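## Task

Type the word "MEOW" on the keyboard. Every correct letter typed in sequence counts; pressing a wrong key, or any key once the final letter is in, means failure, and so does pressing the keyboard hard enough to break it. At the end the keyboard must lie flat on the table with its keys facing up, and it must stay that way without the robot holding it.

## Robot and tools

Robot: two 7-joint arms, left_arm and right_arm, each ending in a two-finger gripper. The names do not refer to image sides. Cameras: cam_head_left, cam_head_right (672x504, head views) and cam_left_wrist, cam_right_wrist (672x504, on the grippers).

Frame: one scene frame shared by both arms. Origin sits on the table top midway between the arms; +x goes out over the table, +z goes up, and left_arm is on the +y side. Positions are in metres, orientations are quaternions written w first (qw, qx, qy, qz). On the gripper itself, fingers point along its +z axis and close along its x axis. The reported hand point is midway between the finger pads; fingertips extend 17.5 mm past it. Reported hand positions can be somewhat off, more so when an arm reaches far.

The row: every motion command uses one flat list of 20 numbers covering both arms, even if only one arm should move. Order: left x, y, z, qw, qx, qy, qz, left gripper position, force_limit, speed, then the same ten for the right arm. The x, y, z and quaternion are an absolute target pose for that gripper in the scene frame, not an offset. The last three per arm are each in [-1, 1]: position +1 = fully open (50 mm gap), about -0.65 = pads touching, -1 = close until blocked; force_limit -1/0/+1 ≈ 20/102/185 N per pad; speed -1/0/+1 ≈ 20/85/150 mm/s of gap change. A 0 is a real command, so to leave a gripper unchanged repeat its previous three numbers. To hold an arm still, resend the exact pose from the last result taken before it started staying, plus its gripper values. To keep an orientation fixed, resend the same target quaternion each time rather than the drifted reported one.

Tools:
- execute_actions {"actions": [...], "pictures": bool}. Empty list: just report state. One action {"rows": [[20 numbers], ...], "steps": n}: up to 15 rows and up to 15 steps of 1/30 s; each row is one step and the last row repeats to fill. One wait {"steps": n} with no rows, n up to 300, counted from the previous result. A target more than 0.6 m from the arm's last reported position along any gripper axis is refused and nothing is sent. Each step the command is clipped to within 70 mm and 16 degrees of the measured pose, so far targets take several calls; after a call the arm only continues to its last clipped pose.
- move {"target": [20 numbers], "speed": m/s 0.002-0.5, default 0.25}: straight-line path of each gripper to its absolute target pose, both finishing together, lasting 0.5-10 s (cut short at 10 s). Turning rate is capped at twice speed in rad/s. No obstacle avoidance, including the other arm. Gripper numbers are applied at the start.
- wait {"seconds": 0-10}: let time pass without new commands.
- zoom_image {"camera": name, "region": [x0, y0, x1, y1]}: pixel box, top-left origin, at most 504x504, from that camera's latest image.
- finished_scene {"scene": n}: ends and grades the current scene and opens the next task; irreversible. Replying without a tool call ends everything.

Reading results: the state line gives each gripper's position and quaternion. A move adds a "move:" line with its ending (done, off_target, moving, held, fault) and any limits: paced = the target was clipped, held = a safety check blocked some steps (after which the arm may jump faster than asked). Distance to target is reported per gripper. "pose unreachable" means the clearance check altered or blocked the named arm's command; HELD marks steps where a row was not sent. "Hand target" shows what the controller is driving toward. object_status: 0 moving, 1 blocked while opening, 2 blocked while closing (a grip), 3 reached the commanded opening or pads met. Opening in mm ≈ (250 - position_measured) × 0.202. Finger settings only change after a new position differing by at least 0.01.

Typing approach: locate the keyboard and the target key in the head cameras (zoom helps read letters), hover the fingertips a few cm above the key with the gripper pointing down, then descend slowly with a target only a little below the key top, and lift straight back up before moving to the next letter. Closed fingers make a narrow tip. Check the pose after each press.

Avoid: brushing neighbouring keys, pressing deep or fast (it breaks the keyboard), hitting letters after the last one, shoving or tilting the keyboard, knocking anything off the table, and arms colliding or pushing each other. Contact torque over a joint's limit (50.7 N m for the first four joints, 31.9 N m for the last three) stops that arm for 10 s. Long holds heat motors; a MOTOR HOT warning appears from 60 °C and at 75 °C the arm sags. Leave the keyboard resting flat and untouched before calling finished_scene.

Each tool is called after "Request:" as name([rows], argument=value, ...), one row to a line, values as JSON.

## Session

Request:
execute_actions(actions=[])

Scene clock: 0.00 s of 4023.00 s.
left_arm: end_effector_position=(+0.4291, +0.3664, +0.1784) position_measured=250 object_status=3 end_effector_quat_wxyz=(-0.000, +0.647, +0.763, -0.002) | right_arm: end_effector_position=(+0.3153, -0.3549, +0.2156) position_measured=250 object_status=3 end_effector_quat_wxyz=(-0.096, -0.049, +0.993, +0.046)
Joint positions: left_arm=[-0.057  0.436 -0.002  1.658  0.003  1.052  1.514] | right_arm=[ 0.148  0.226 -0.324  1.863 -0.016  1.258  3.221]
Joint velocities: left_arm=[ 0.     0.001  0.    -0.     0.001  0.    -0.   ] | right_arm=[-0.     0.001 -0.     0.    -0.    -0.     0.   ]
Joint torques (N m, as the joint torque sensors report them, + toward a larger angle): no reading
Motor temperatures (°C, as the motors report them): left_arm=[26 27 27 27 36 36 35] | right_arm=[29 26 24 30 30 32 32]
Hand target (left_arm): +0.429, +0.366, +0.178; -0.000, +0.647, +0.763, -0.002
Hand target (right_arm): +0.315, -0.355, +0.216; -0.096, -0.049, +0.993, +0.046

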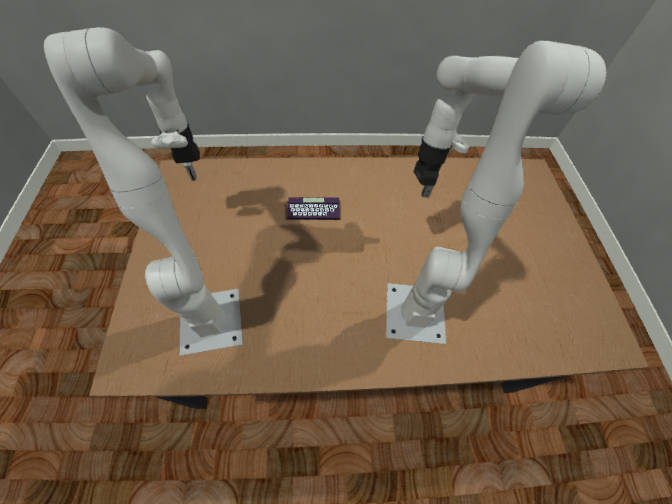

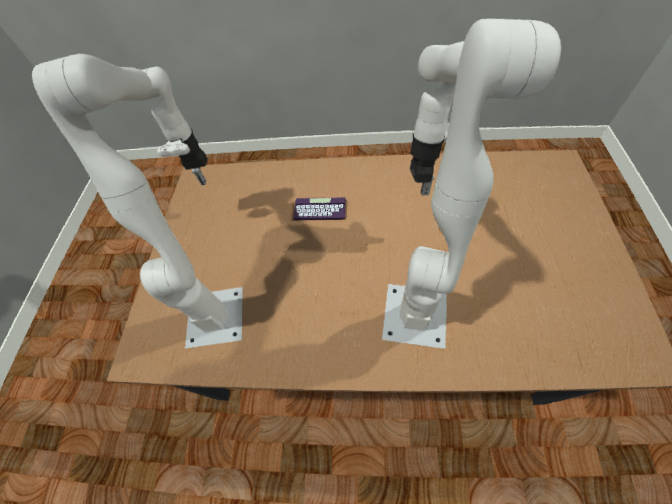

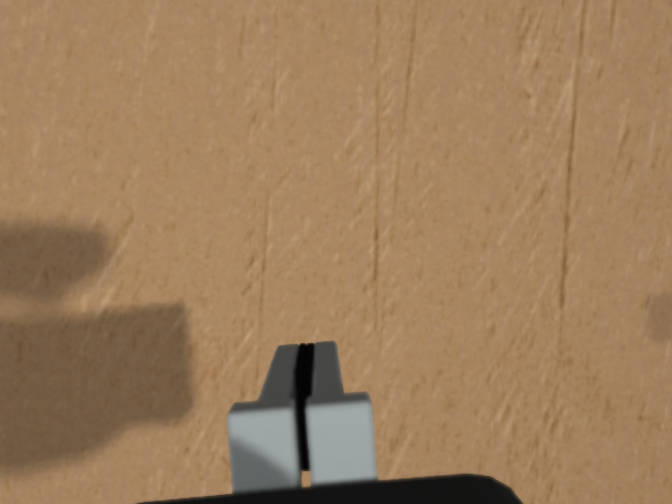

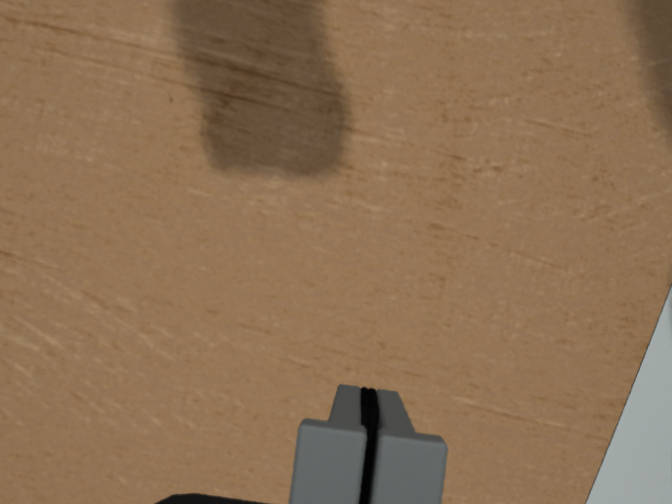

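Request:
move(target=[0.44,-0.01,0.075,0.123,0.696,0.696,0.123,-1,0,0,0.3153,-0.3549,0.2156,-0.096,-0.049,0.993,0.046,-1,0,0])

Scene clock: 5.27 s of 4023.00 s.
left_arm: end_effector_position=(+0.4409, -0.0088, +0.0748) position_measured=253 object_status=3 end_effector_quat_wxyz=(+0.122, +0.696, +0.696, +0.124) | right_arm: end_effector_position=(+0.3153, -0.3549, +0.2156) position_measured=253 object_status=3 end_effector_quat_wxyz=(-0.096, -0.049, +0.993, +0.046)
Joint positions: left_arm=[ 0.92   0.627 -0.118  1.772 -0.319  0.494  2.507] | right_arm=[ 0.148  0.227 -0.324  1.863 -0.016  1.259  3.222]
Joint velocities: left_arm=[ 0.003  0.001 -0.    -0.001 -0.001 -0.     0.002] | right_arm=[-0.    -0.002 -0.    -0.001 -0.     0.    -0.   ]
Joint torques (N m, as the joint torque sensors report them, + toward a larger angle): left_arm=[  0.06 -20.62  -0.28  -7.42  -0.27  -0.67   0.07] | right_arm=[  0.47 -12.23  -0.51  -7.34  -0.35   0.71  -0.01]
Motor temperatures (°C, as the motors report them): left_arm=[26 27 27 27 36 36 35] | right_arm=[29 26 24 30 30 32 32]
Hand target (left_arm): +0.441, -0.009, +0.075; +0.122, +0.696, +0.696, +0.124
Hand target (right_arm): +0.315, -0.355, +0.216; -0.096, -0.049, +0.993, +0.046
Off the commanded pose (left_arm): 0.001 m, 0 deg.
Off the commanded pose (right_arm): 0.000 m, 0 deg.
After step 90, 0.03 s passed at rest.
move: done

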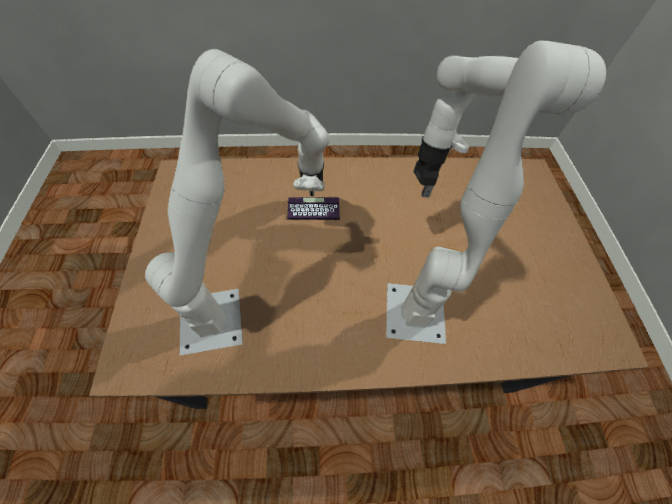

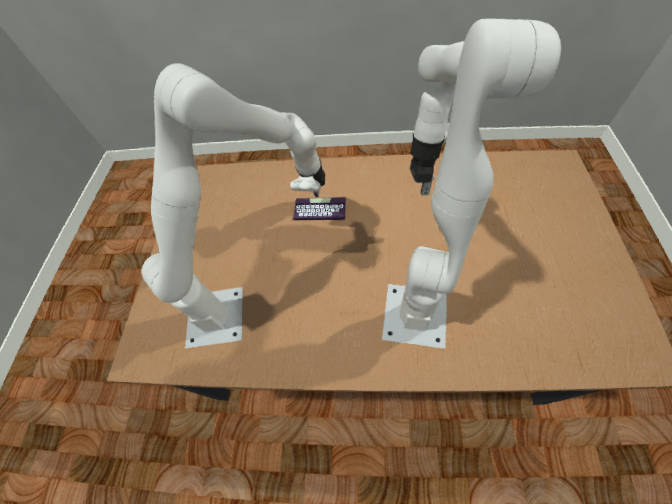

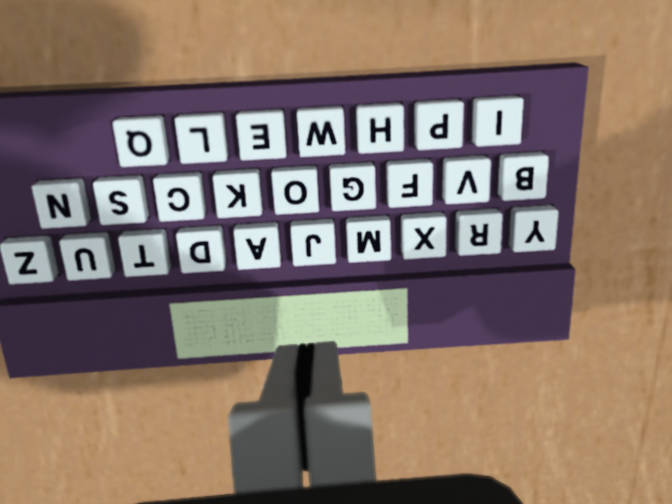

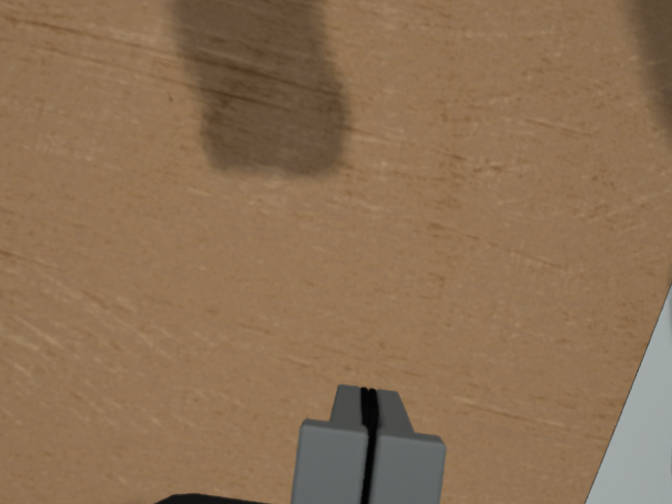

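Request:
move(target=[0.425,0.013,0.044,0.123,0.696,0.696,0.123,-1,0,0,0.3153,-0.3549,0.2156,-0.096,-0.049,0.993,0.046,-1,0,0], speed=0.06)

Scene clock: 8.57 s of 4023.00 s.
left_arm: end_effector_position=(+0.4251, +0.0132, +0.0442) position_measured=253 object_status=3 end_effector_quat_wxyz=(+0.123, +0.696, +0.696, +0.123) | right_arm: end_effector_position=(+0.3153, -0.3549, +0.2156) position_measured=253 object_status=3 end_effector_quat_wxyz=(-0.096, -0.049, +0.993, +0.046)
Joint positions: left_arm=[ 0.933  0.646 -0.159  1.889 -0.343  0.353  2.536] | right_arm=[ 0.148  0.227 -0.324  1.863 -0.016  1.259  3.222]
Joint velocities: left_arm=[ 0.002 -0.     0.     0.002  0.    -0.002  0.001] | right_arm=[ 0.001  0.002 -0.    -0.001 -0.    -0.     0.   ]
Joint torques (N m, as the joint torque sensors report them, + toward a larger angle): left_arm=[ -0.07 -20.12  -0.45  -6.67  -0.15  -0.92   0.07] | right_arm=[  0.15 -12.15  -0.92  -7.25  -0.33   0.72  -0.05]
Motor temperatures (°C, as the motors report them): left_arm=[26 27 27 27 36 36 35] | right_arm=[29 26 24 30 30 32 32]
Hand target (left_arm): +0.425, +0.013, +0.044; +0.123, +0.696, +0.696, +0.123
Hand target (right_arm): +0.315, -0.355, +0.216; -0.096, -0.049, +0.993, +0.046
Off the commanded pose (left_arm): 0.000 m, 0 deg.
Off the commanded pose (right_arm): 0.000 m, 0 deg.
move: done

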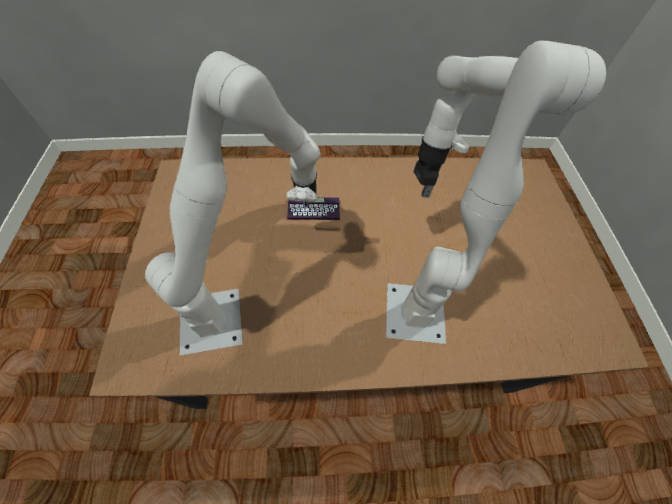

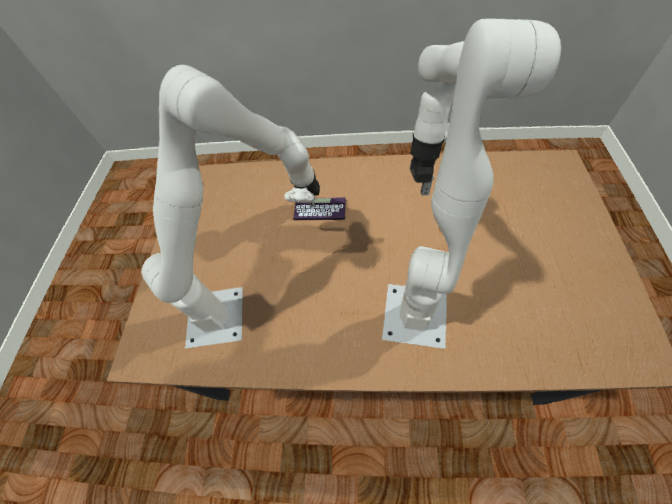

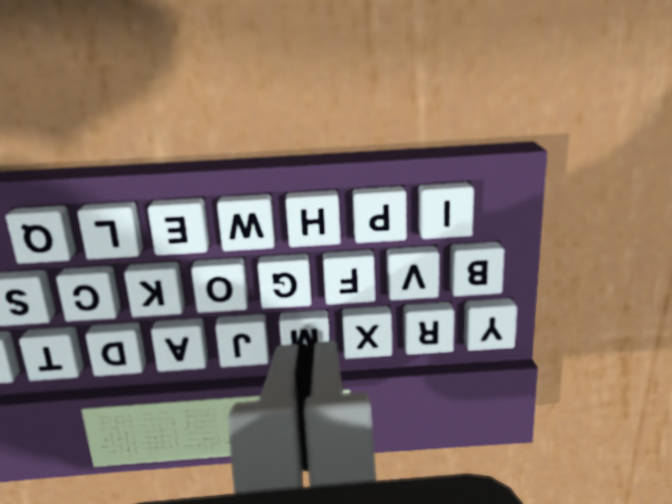

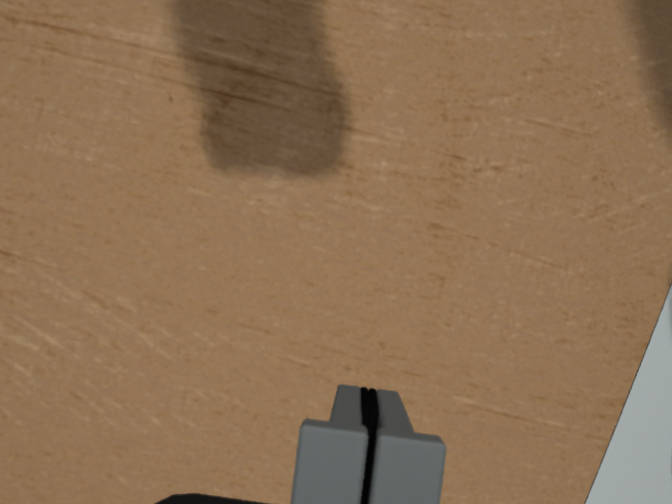

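Request:
move(target=[0.426,0.0125,0.0355,0.123,0.696,0.696,0.123,-1,0,0,0.3153,-0.3549,0.2156,-0.096,-0.049,0.993,0.046,-1,0,0], speed=0.008)

Scene clock: 11.87 s of 4023.00 s.
left_arm: end_effector_position=(+0.4261, +0.0125, +0.0357) position_measured=253 object_status=3 end_effector_quat_wxyz=(+0.123, +0.696, +0.696, +0.123) | right_arm: end_effector_position=(+0.3153, -0.3549, +0.2156) position_measured=253 object_status=3 end_effector_quat_wxyz=(-0.096, -0.049, +0.993, +0.046)
Joint positions: left_arm=[ 0.936  0.665 -0.165  1.89  -0.344  0.332  2.542] | right_arm=[ 0.148  0.227 -0.324  1.863 -0.016  1.259  3.222]
Joint velocities: left_arm=[ 0.     0.002  0.     0.     0.    -0.    -0.   ] | right_arm=[ 0.001  0.    -0.     0.    -0.     0.    -0.   ]
Joint torques (N m, as the joint torque sensors report them, + toward a larger angle): left_arm=[ -0.07 -20.34  -0.66  -6.98  -0.07  -0.67   0.23] | right_arm=[  0.28 -12.33  -0.53  -7.05  -0.37   0.63   0.1 ]
Motor temperatures (°C, as the motors report them): left_arm=[26 27 27 27 36 36 35] | right_arm=[29 26 24 30 30 32 32]
Hand target (left_arm): +0.426, +0.013, +0.036; +0.123, +0.696, +0.696, +0.123
Hand target (right_arm): +0.315, -0.355, +0.216; -0.096, -0.049, +0.993, +0.046
Off the commanded pose (left_arm): 0.000 m, 0 deg.
Off the commanded pose (right_arm): 0.000 m, 0 deg.
move: done

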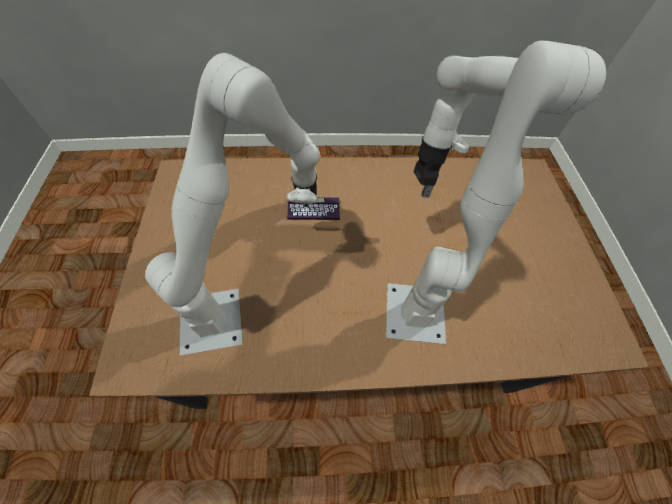

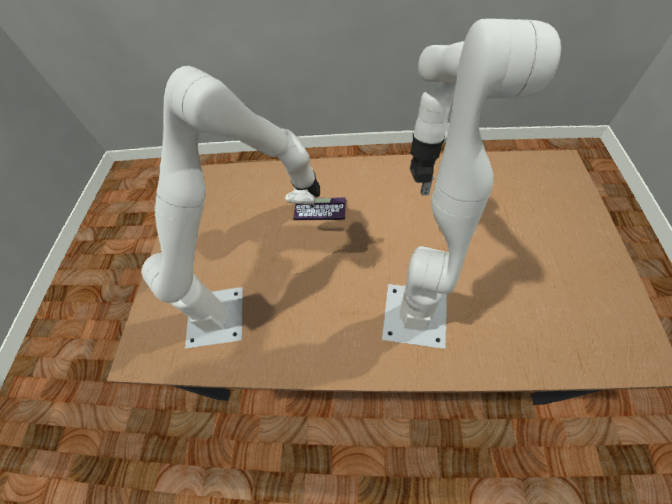

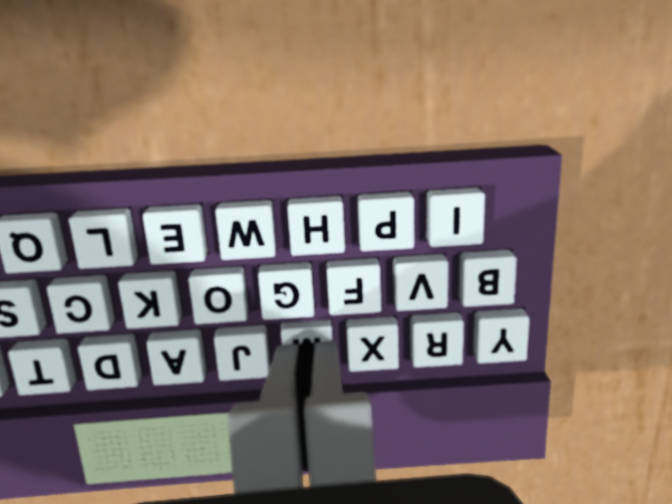

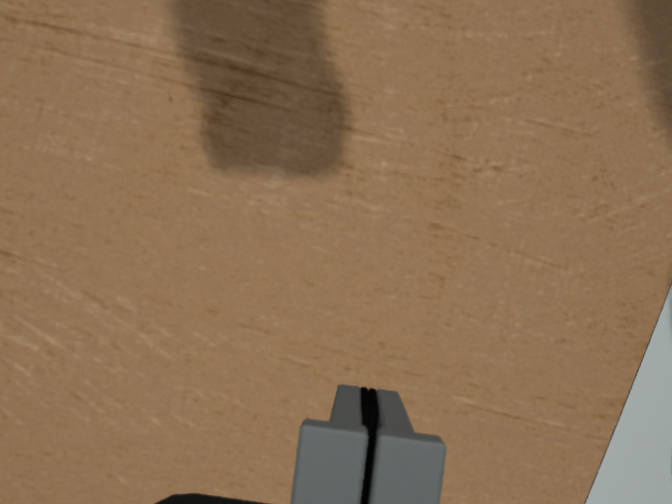

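Request:
move(target=[0.427,0.0127,0.033,0.123,0.696,0.696,0.123,-1,0,0,0.3153,-0.3549,0.2156,-0.096,-0.049,0.993,0.046,-1,0,0], speed=0.005)

Request:
zoom_image(camera="cam_left_wrist", region=[190,280,430,460])

Scene clock: 15.17 s of 4023.00 s.
left_arm: end_effector_position=(+0.4273, +0.0123, +0.0340) position_measured=253 object_status=3 end_effector_quat_wxyz=(+0.124, +0.696, +0.696, +0.123) | right_arm: end_effector_position=(+0.3153, -0.3549, +0.2156) position_measured=253 object_status=3 end_effector_quat_wxyz=(-0.096, -0.049, +0.993, +0.046)
Joint positions: left_arm=[ 0.935  0.67  -0.165  1.889 -0.345  0.327  2.542] | right_arm=[ 0.148  0.227 -0.324  1.863 -0.016  1.259  3.222]
Joint velocities: left_arm=[-0.    -0.001 -0.    -0.     0.    -0.001  0.   ] | right_arm=[ 0.001  0.     0.    -0.001 -0.     0.    -0.001]
Joint torques (N m, as the joint torque sensors report them, + toward a larger angle): left_arm=[ -0.25 -18.83  -0.5   -6.33  -0.27  -0.95   0.18] | right_arm=[  0.35 -12.12  -0.93  -7.11  -0.25   0.68   0.09]
Motor temperatures (°C, as the motors report them): left_arm=[26 28 27 27 36 36 35] | right_arm=[29 26 24 30 30 32 32]
Hand target (left_arm): +0.427, +0.013, +0.033; +0.123, +0.696, +0.696, +0.123
Hand target (right_arm): +0.315, -0.355, +0.216; -0.096, -0.049, +0.993, +0.046
Off the commanded pose (left_arm): 0.001 m, 0 deg.
Off the commanded pose (right_arm): 0.000 m, 0 deg.
move: done

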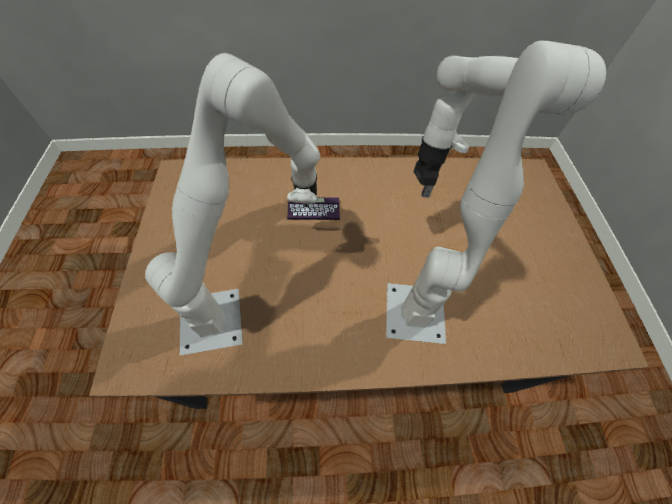

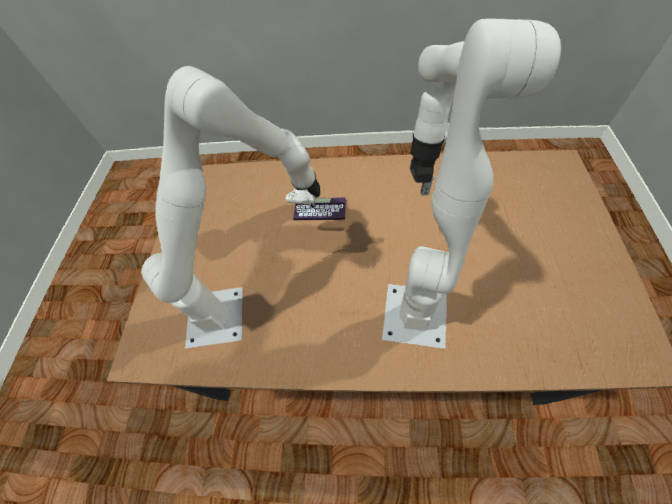

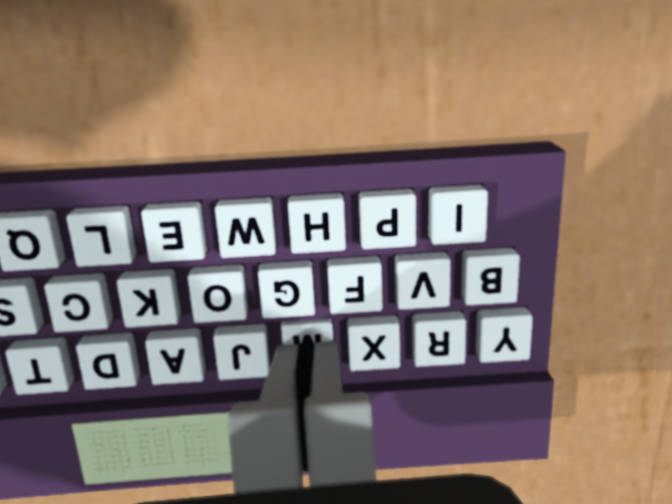

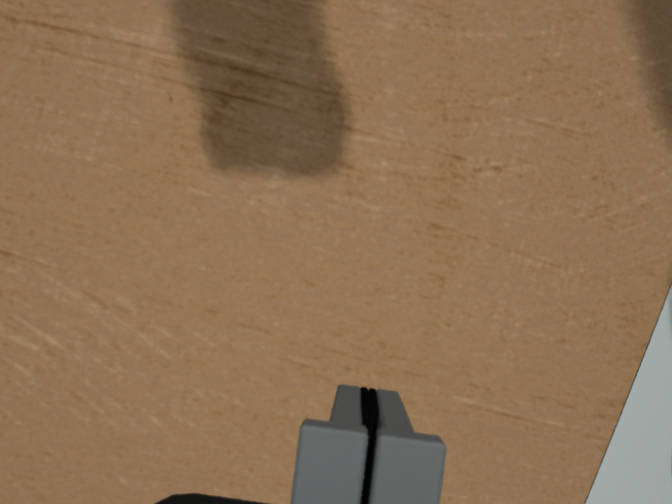

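Region (190, 280, 430, 460) of cam_left_wrist's 672x504 image, scaled by 2.100; it fills the top 378 rows of this view, and the rest is white.

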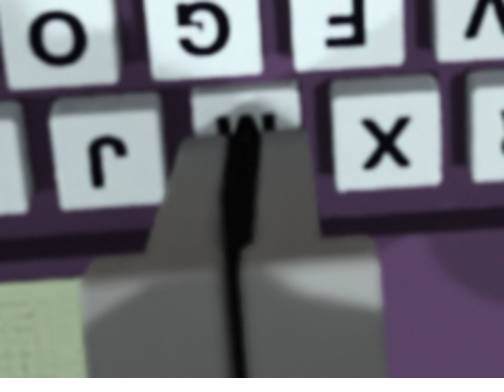

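Request:
move(target=[0.427,0.0127,0.044,0.123,0.696,0.696,0.123,-1,0,0,0.3153,-0.3549,0.2156,-0.096,-0.049,0.993,0.046,-1,0,0], speed=0.03)

Request:
move(target=[0.427,-0.019,0.044,0.123,0.696,0.696,0.123,-1,0,0,0.3153,-0.3549,0.2156,-0.096,-0.049,0.993,0.046,-1,0,0], speed=0.08)

Request:
move(target=[0.390,-0.0185,0.043,0.123,0.696,0.696,0.123,-1,0,0,0.3153,-0.3549,0.2156,-0.096,-0.049,0.993,0.046,-1,0,0], speed=0.08)

Scene clock: 19.23 s of 4023.00 s.
left_arm: end_effector_position=(+0.4269, +0.0126, +0.0439) position_measured=253 object_status=3 end_effector_quat_wxyz=(+0.123, +0.696, +0.696, +0.123) | right_arm: end_effector_position=(+0.3153, -0.3549, +0.2156) position_measured=253 object_status=3 end_effector_quat_wxyz=(-0.096, -0.049, +0.993, +0.046)
Joint positions: left_arm=[ 0.928  0.649 -0.155  1.882 -0.342  0.356  2.532] | right_arm=[ 0.148  0.227 -0.324  1.863 -0.016  1.259  3.222]
Joint velocities: left_arm=[-0.001 -0.003  0.     0.     0.     0.001 -0.001] | right_arm=[-0.001  0.001 -0.     0.     0.     0.     0.   ]
Joint torques (N m, as the joint torque sensors report them, + toward a larger angle): left_arm=[ -0.28 -20.33  -0.54  -6.64  -0.33  -0.43   0.02] | right_arm=[  0.52 -11.95  -0.66  -7.33  -0.2    0.73   0.07]
Motor temperatures (°C, as the motors report them): left_arm=[26 28 27 27 36 36 35] | right_arm=[29 26 24 30 30 32 32]
Hand target (left_arm): +0.427, +0.013, +0.044; +0.123, +0.696, +0.696, +0.123
Hand target (right_arm): +0.315, -0.355, +0.216; -0.096, -0.049, +0.993, +0.046
Off the commanded pose (left_arm): 0.000 m, 0 deg.
Off the commanded pose (right_arm): 0.000 m, 0 deg.
After step 90, 0.37 s passed at rest.
move: done

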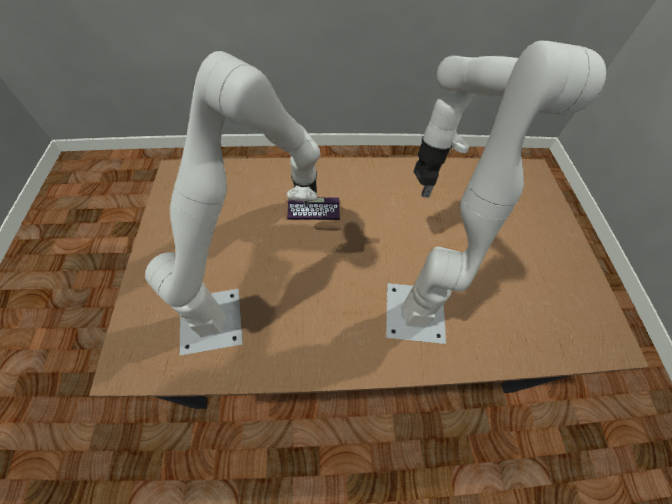

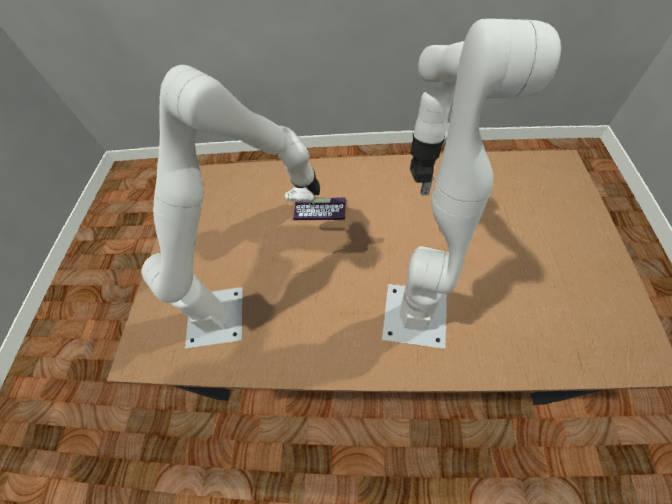

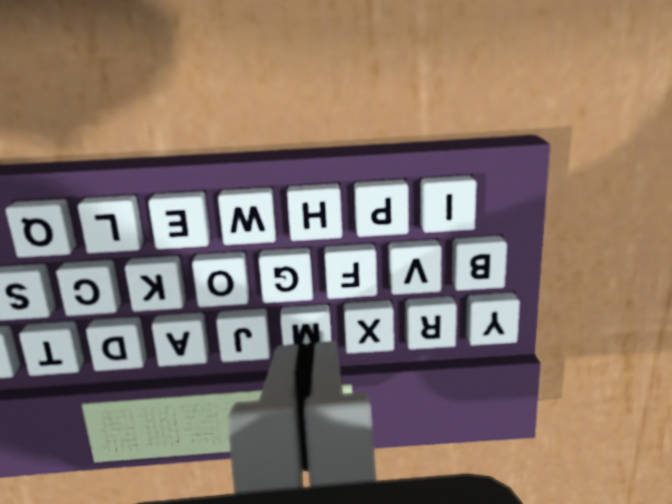

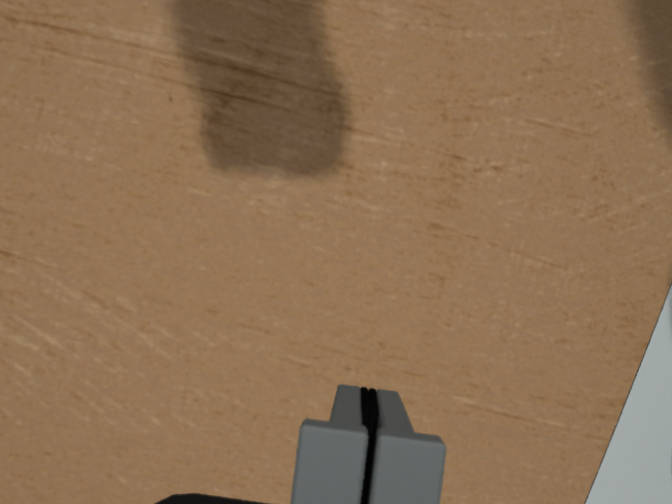

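Scene clock: 20.00 s of 4023.00 s.
left_arm: end_effector_position=(+0.4273, -0.0189, +0.0441) position_measured=253 object_status=3 end_effector_quat_wxyz=(+0.123, +0.696, +0.696, +0.123) | right_arm: end_effector_position=(+0.3153, -0.3549, +0.2156) position_measured=253 object_status=3 end_effector_quat_wxyz=(-0.096, -0.049, +0.993, +0.046)
Joint positions: left_arm=[ 0.979  0.68  -0.153  1.807 -0.328  0.412  2.567] | right_arm=[ 0.148  0.227 -0.324  1.863 -0.016  1.259  3.222]
Joint velocities: left_arm=[ 0.003  0.004  0.    -0.001 -0.001  0.001  0.001] | right_arm=[ 0.001  0.     0.     0.001 -0.     0.     0.   ]
Joint torques (N m, as the joint torque sensors report them, + toward a larger angle): left_arm=[  0.82 -21.04  -0.41  -6.9    0.03  -0.84   0.23] | right_arm=[  0.37 -12.33  -0.56  -7.02  -0.29   0.81   0.07]
Motor temperatures (°C, as the motors report them): left_arm=[26 28 27 27 36 36 35] | right_arm=[29 26 24 30 30 32 32]
Hand target (left_arm): +0.427, -0.019, +0.044; +0.123, +0.696, +0.696, +0.123
Hand target (right_arm): +0.315, -0.355, +0.216; -0.096, -0.049, +0.993, +0.046
Off the commanded pose (left_arm): 0.000 m, 0 deg.
Off the commanded pose (right_arm): 0.000 m, 0 deg.
move: done

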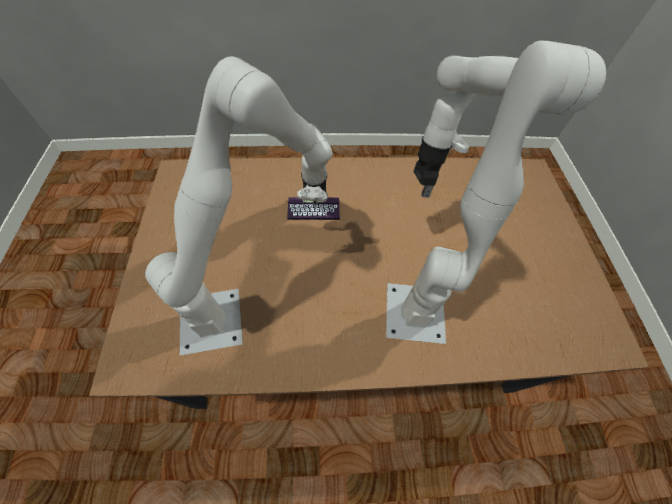

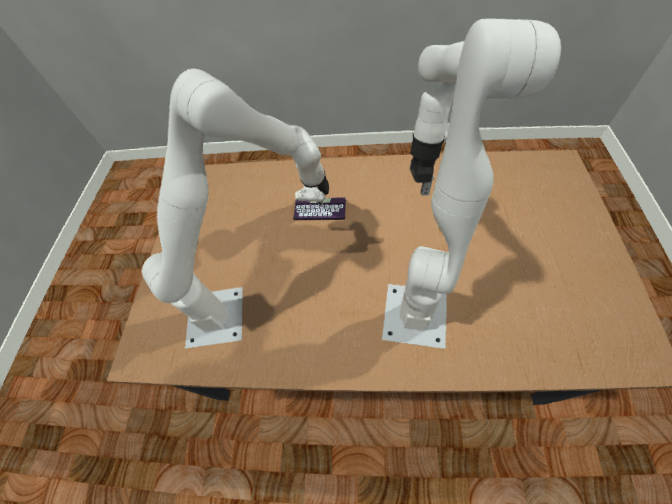

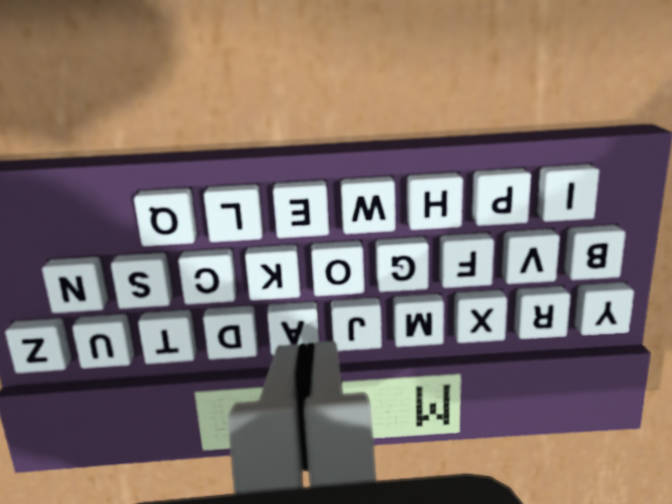

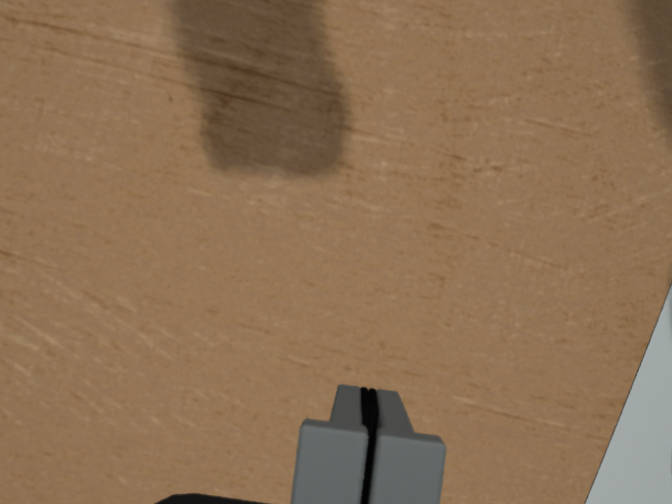

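Scene clock: 20.77 s of 4023.00 s.
left_arm: end_effector_position=(+0.3904, -0.0181, +0.0430) position_measured=253 object_status=3 end_effector_quat_wxyz=(+0.123, +0.696, +0.697, +0.123) | right_arm: end_effector_position=(+0.3153, -0.3549, +0.2156) position_measured=253 object_status=3 end_effector_quat_wxyz=(-0.096, -0.049, +0.993, +0.046)
Joint positions: left_arm=[ 1.069  0.647 -0.199  1.898 -0.339  0.37   2.637] | right_arm=[ 0.148  0.227 -0.324  1.863 -0.016  1.259  3.222]
Joint velocities: left_arm=[ 0.009 -0.004  0.001  0.001 -0.002 -0.001  0.004] | right_arm=[-0.001 -0.002  0.     0.001 -0.    -0.     0.   ]
Joint torques (N m, as the joint torque sensors report them, + toward a larger angle): left_arm=[ -0.08 -19.97  -1.02  -6.75  -0.2   -0.63   0.29] | right_arm=[  0.15 -12.3   -0.82  -7.14  -0.33   0.57  -0.12]
Motor temperatures (°C, as the motors report them): left_arm=[26 28 27 27 36 36 35] | right_arm=[29 26 24 30 30 32 32]
Hand target (left_arm): +0.390, -0.019, +0.043; +0.123, +0.696, +0.696, +0.123
Hand target (right_arm): +0.315, -0.355, +0.216; -0.096, -0.049, +0.993, +0.046
Off the commanded pose (left_arm): 0.001 m, 0 deg.
Off the commanded pose (right_arm): 0.000 m, 0 deg.
move: done

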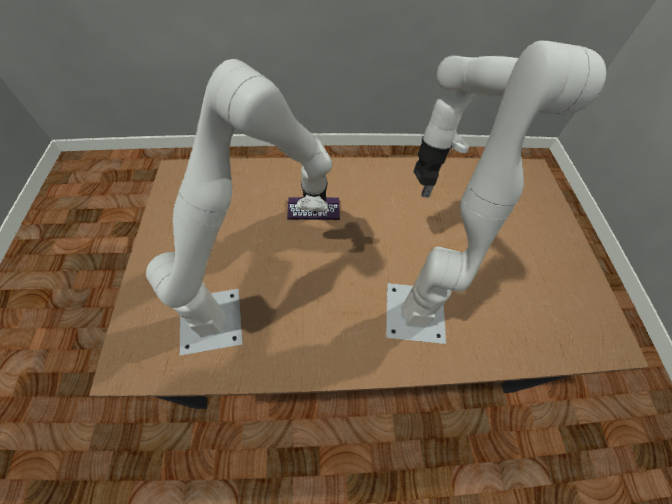

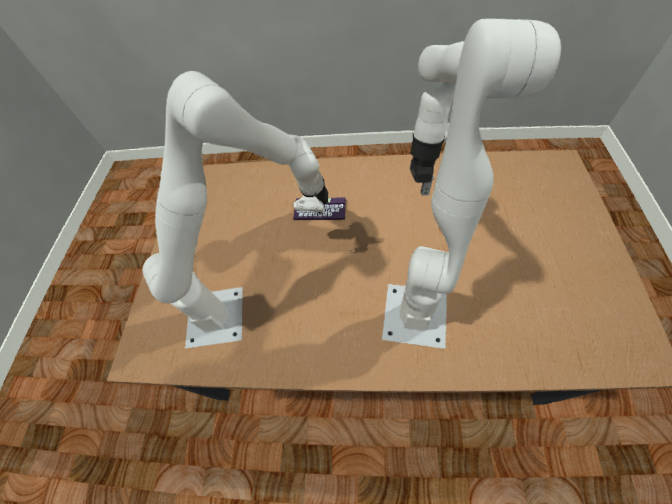

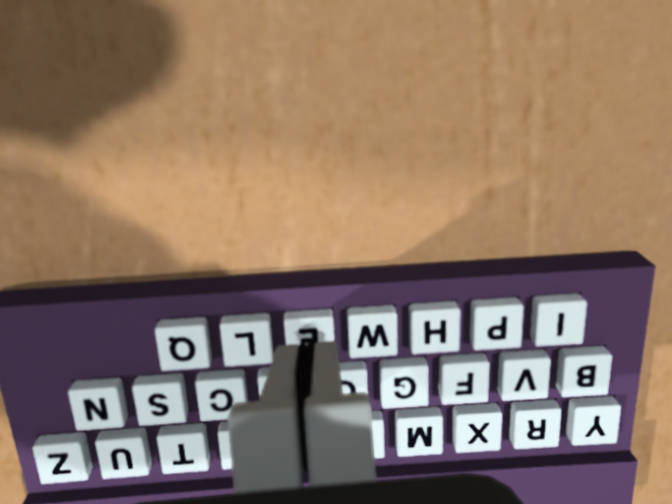

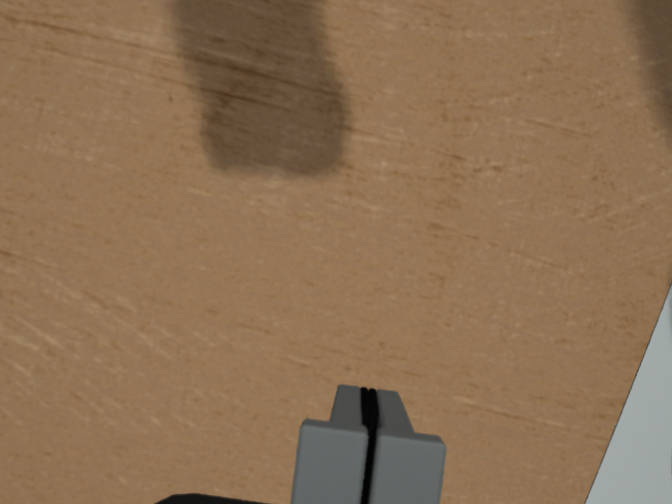

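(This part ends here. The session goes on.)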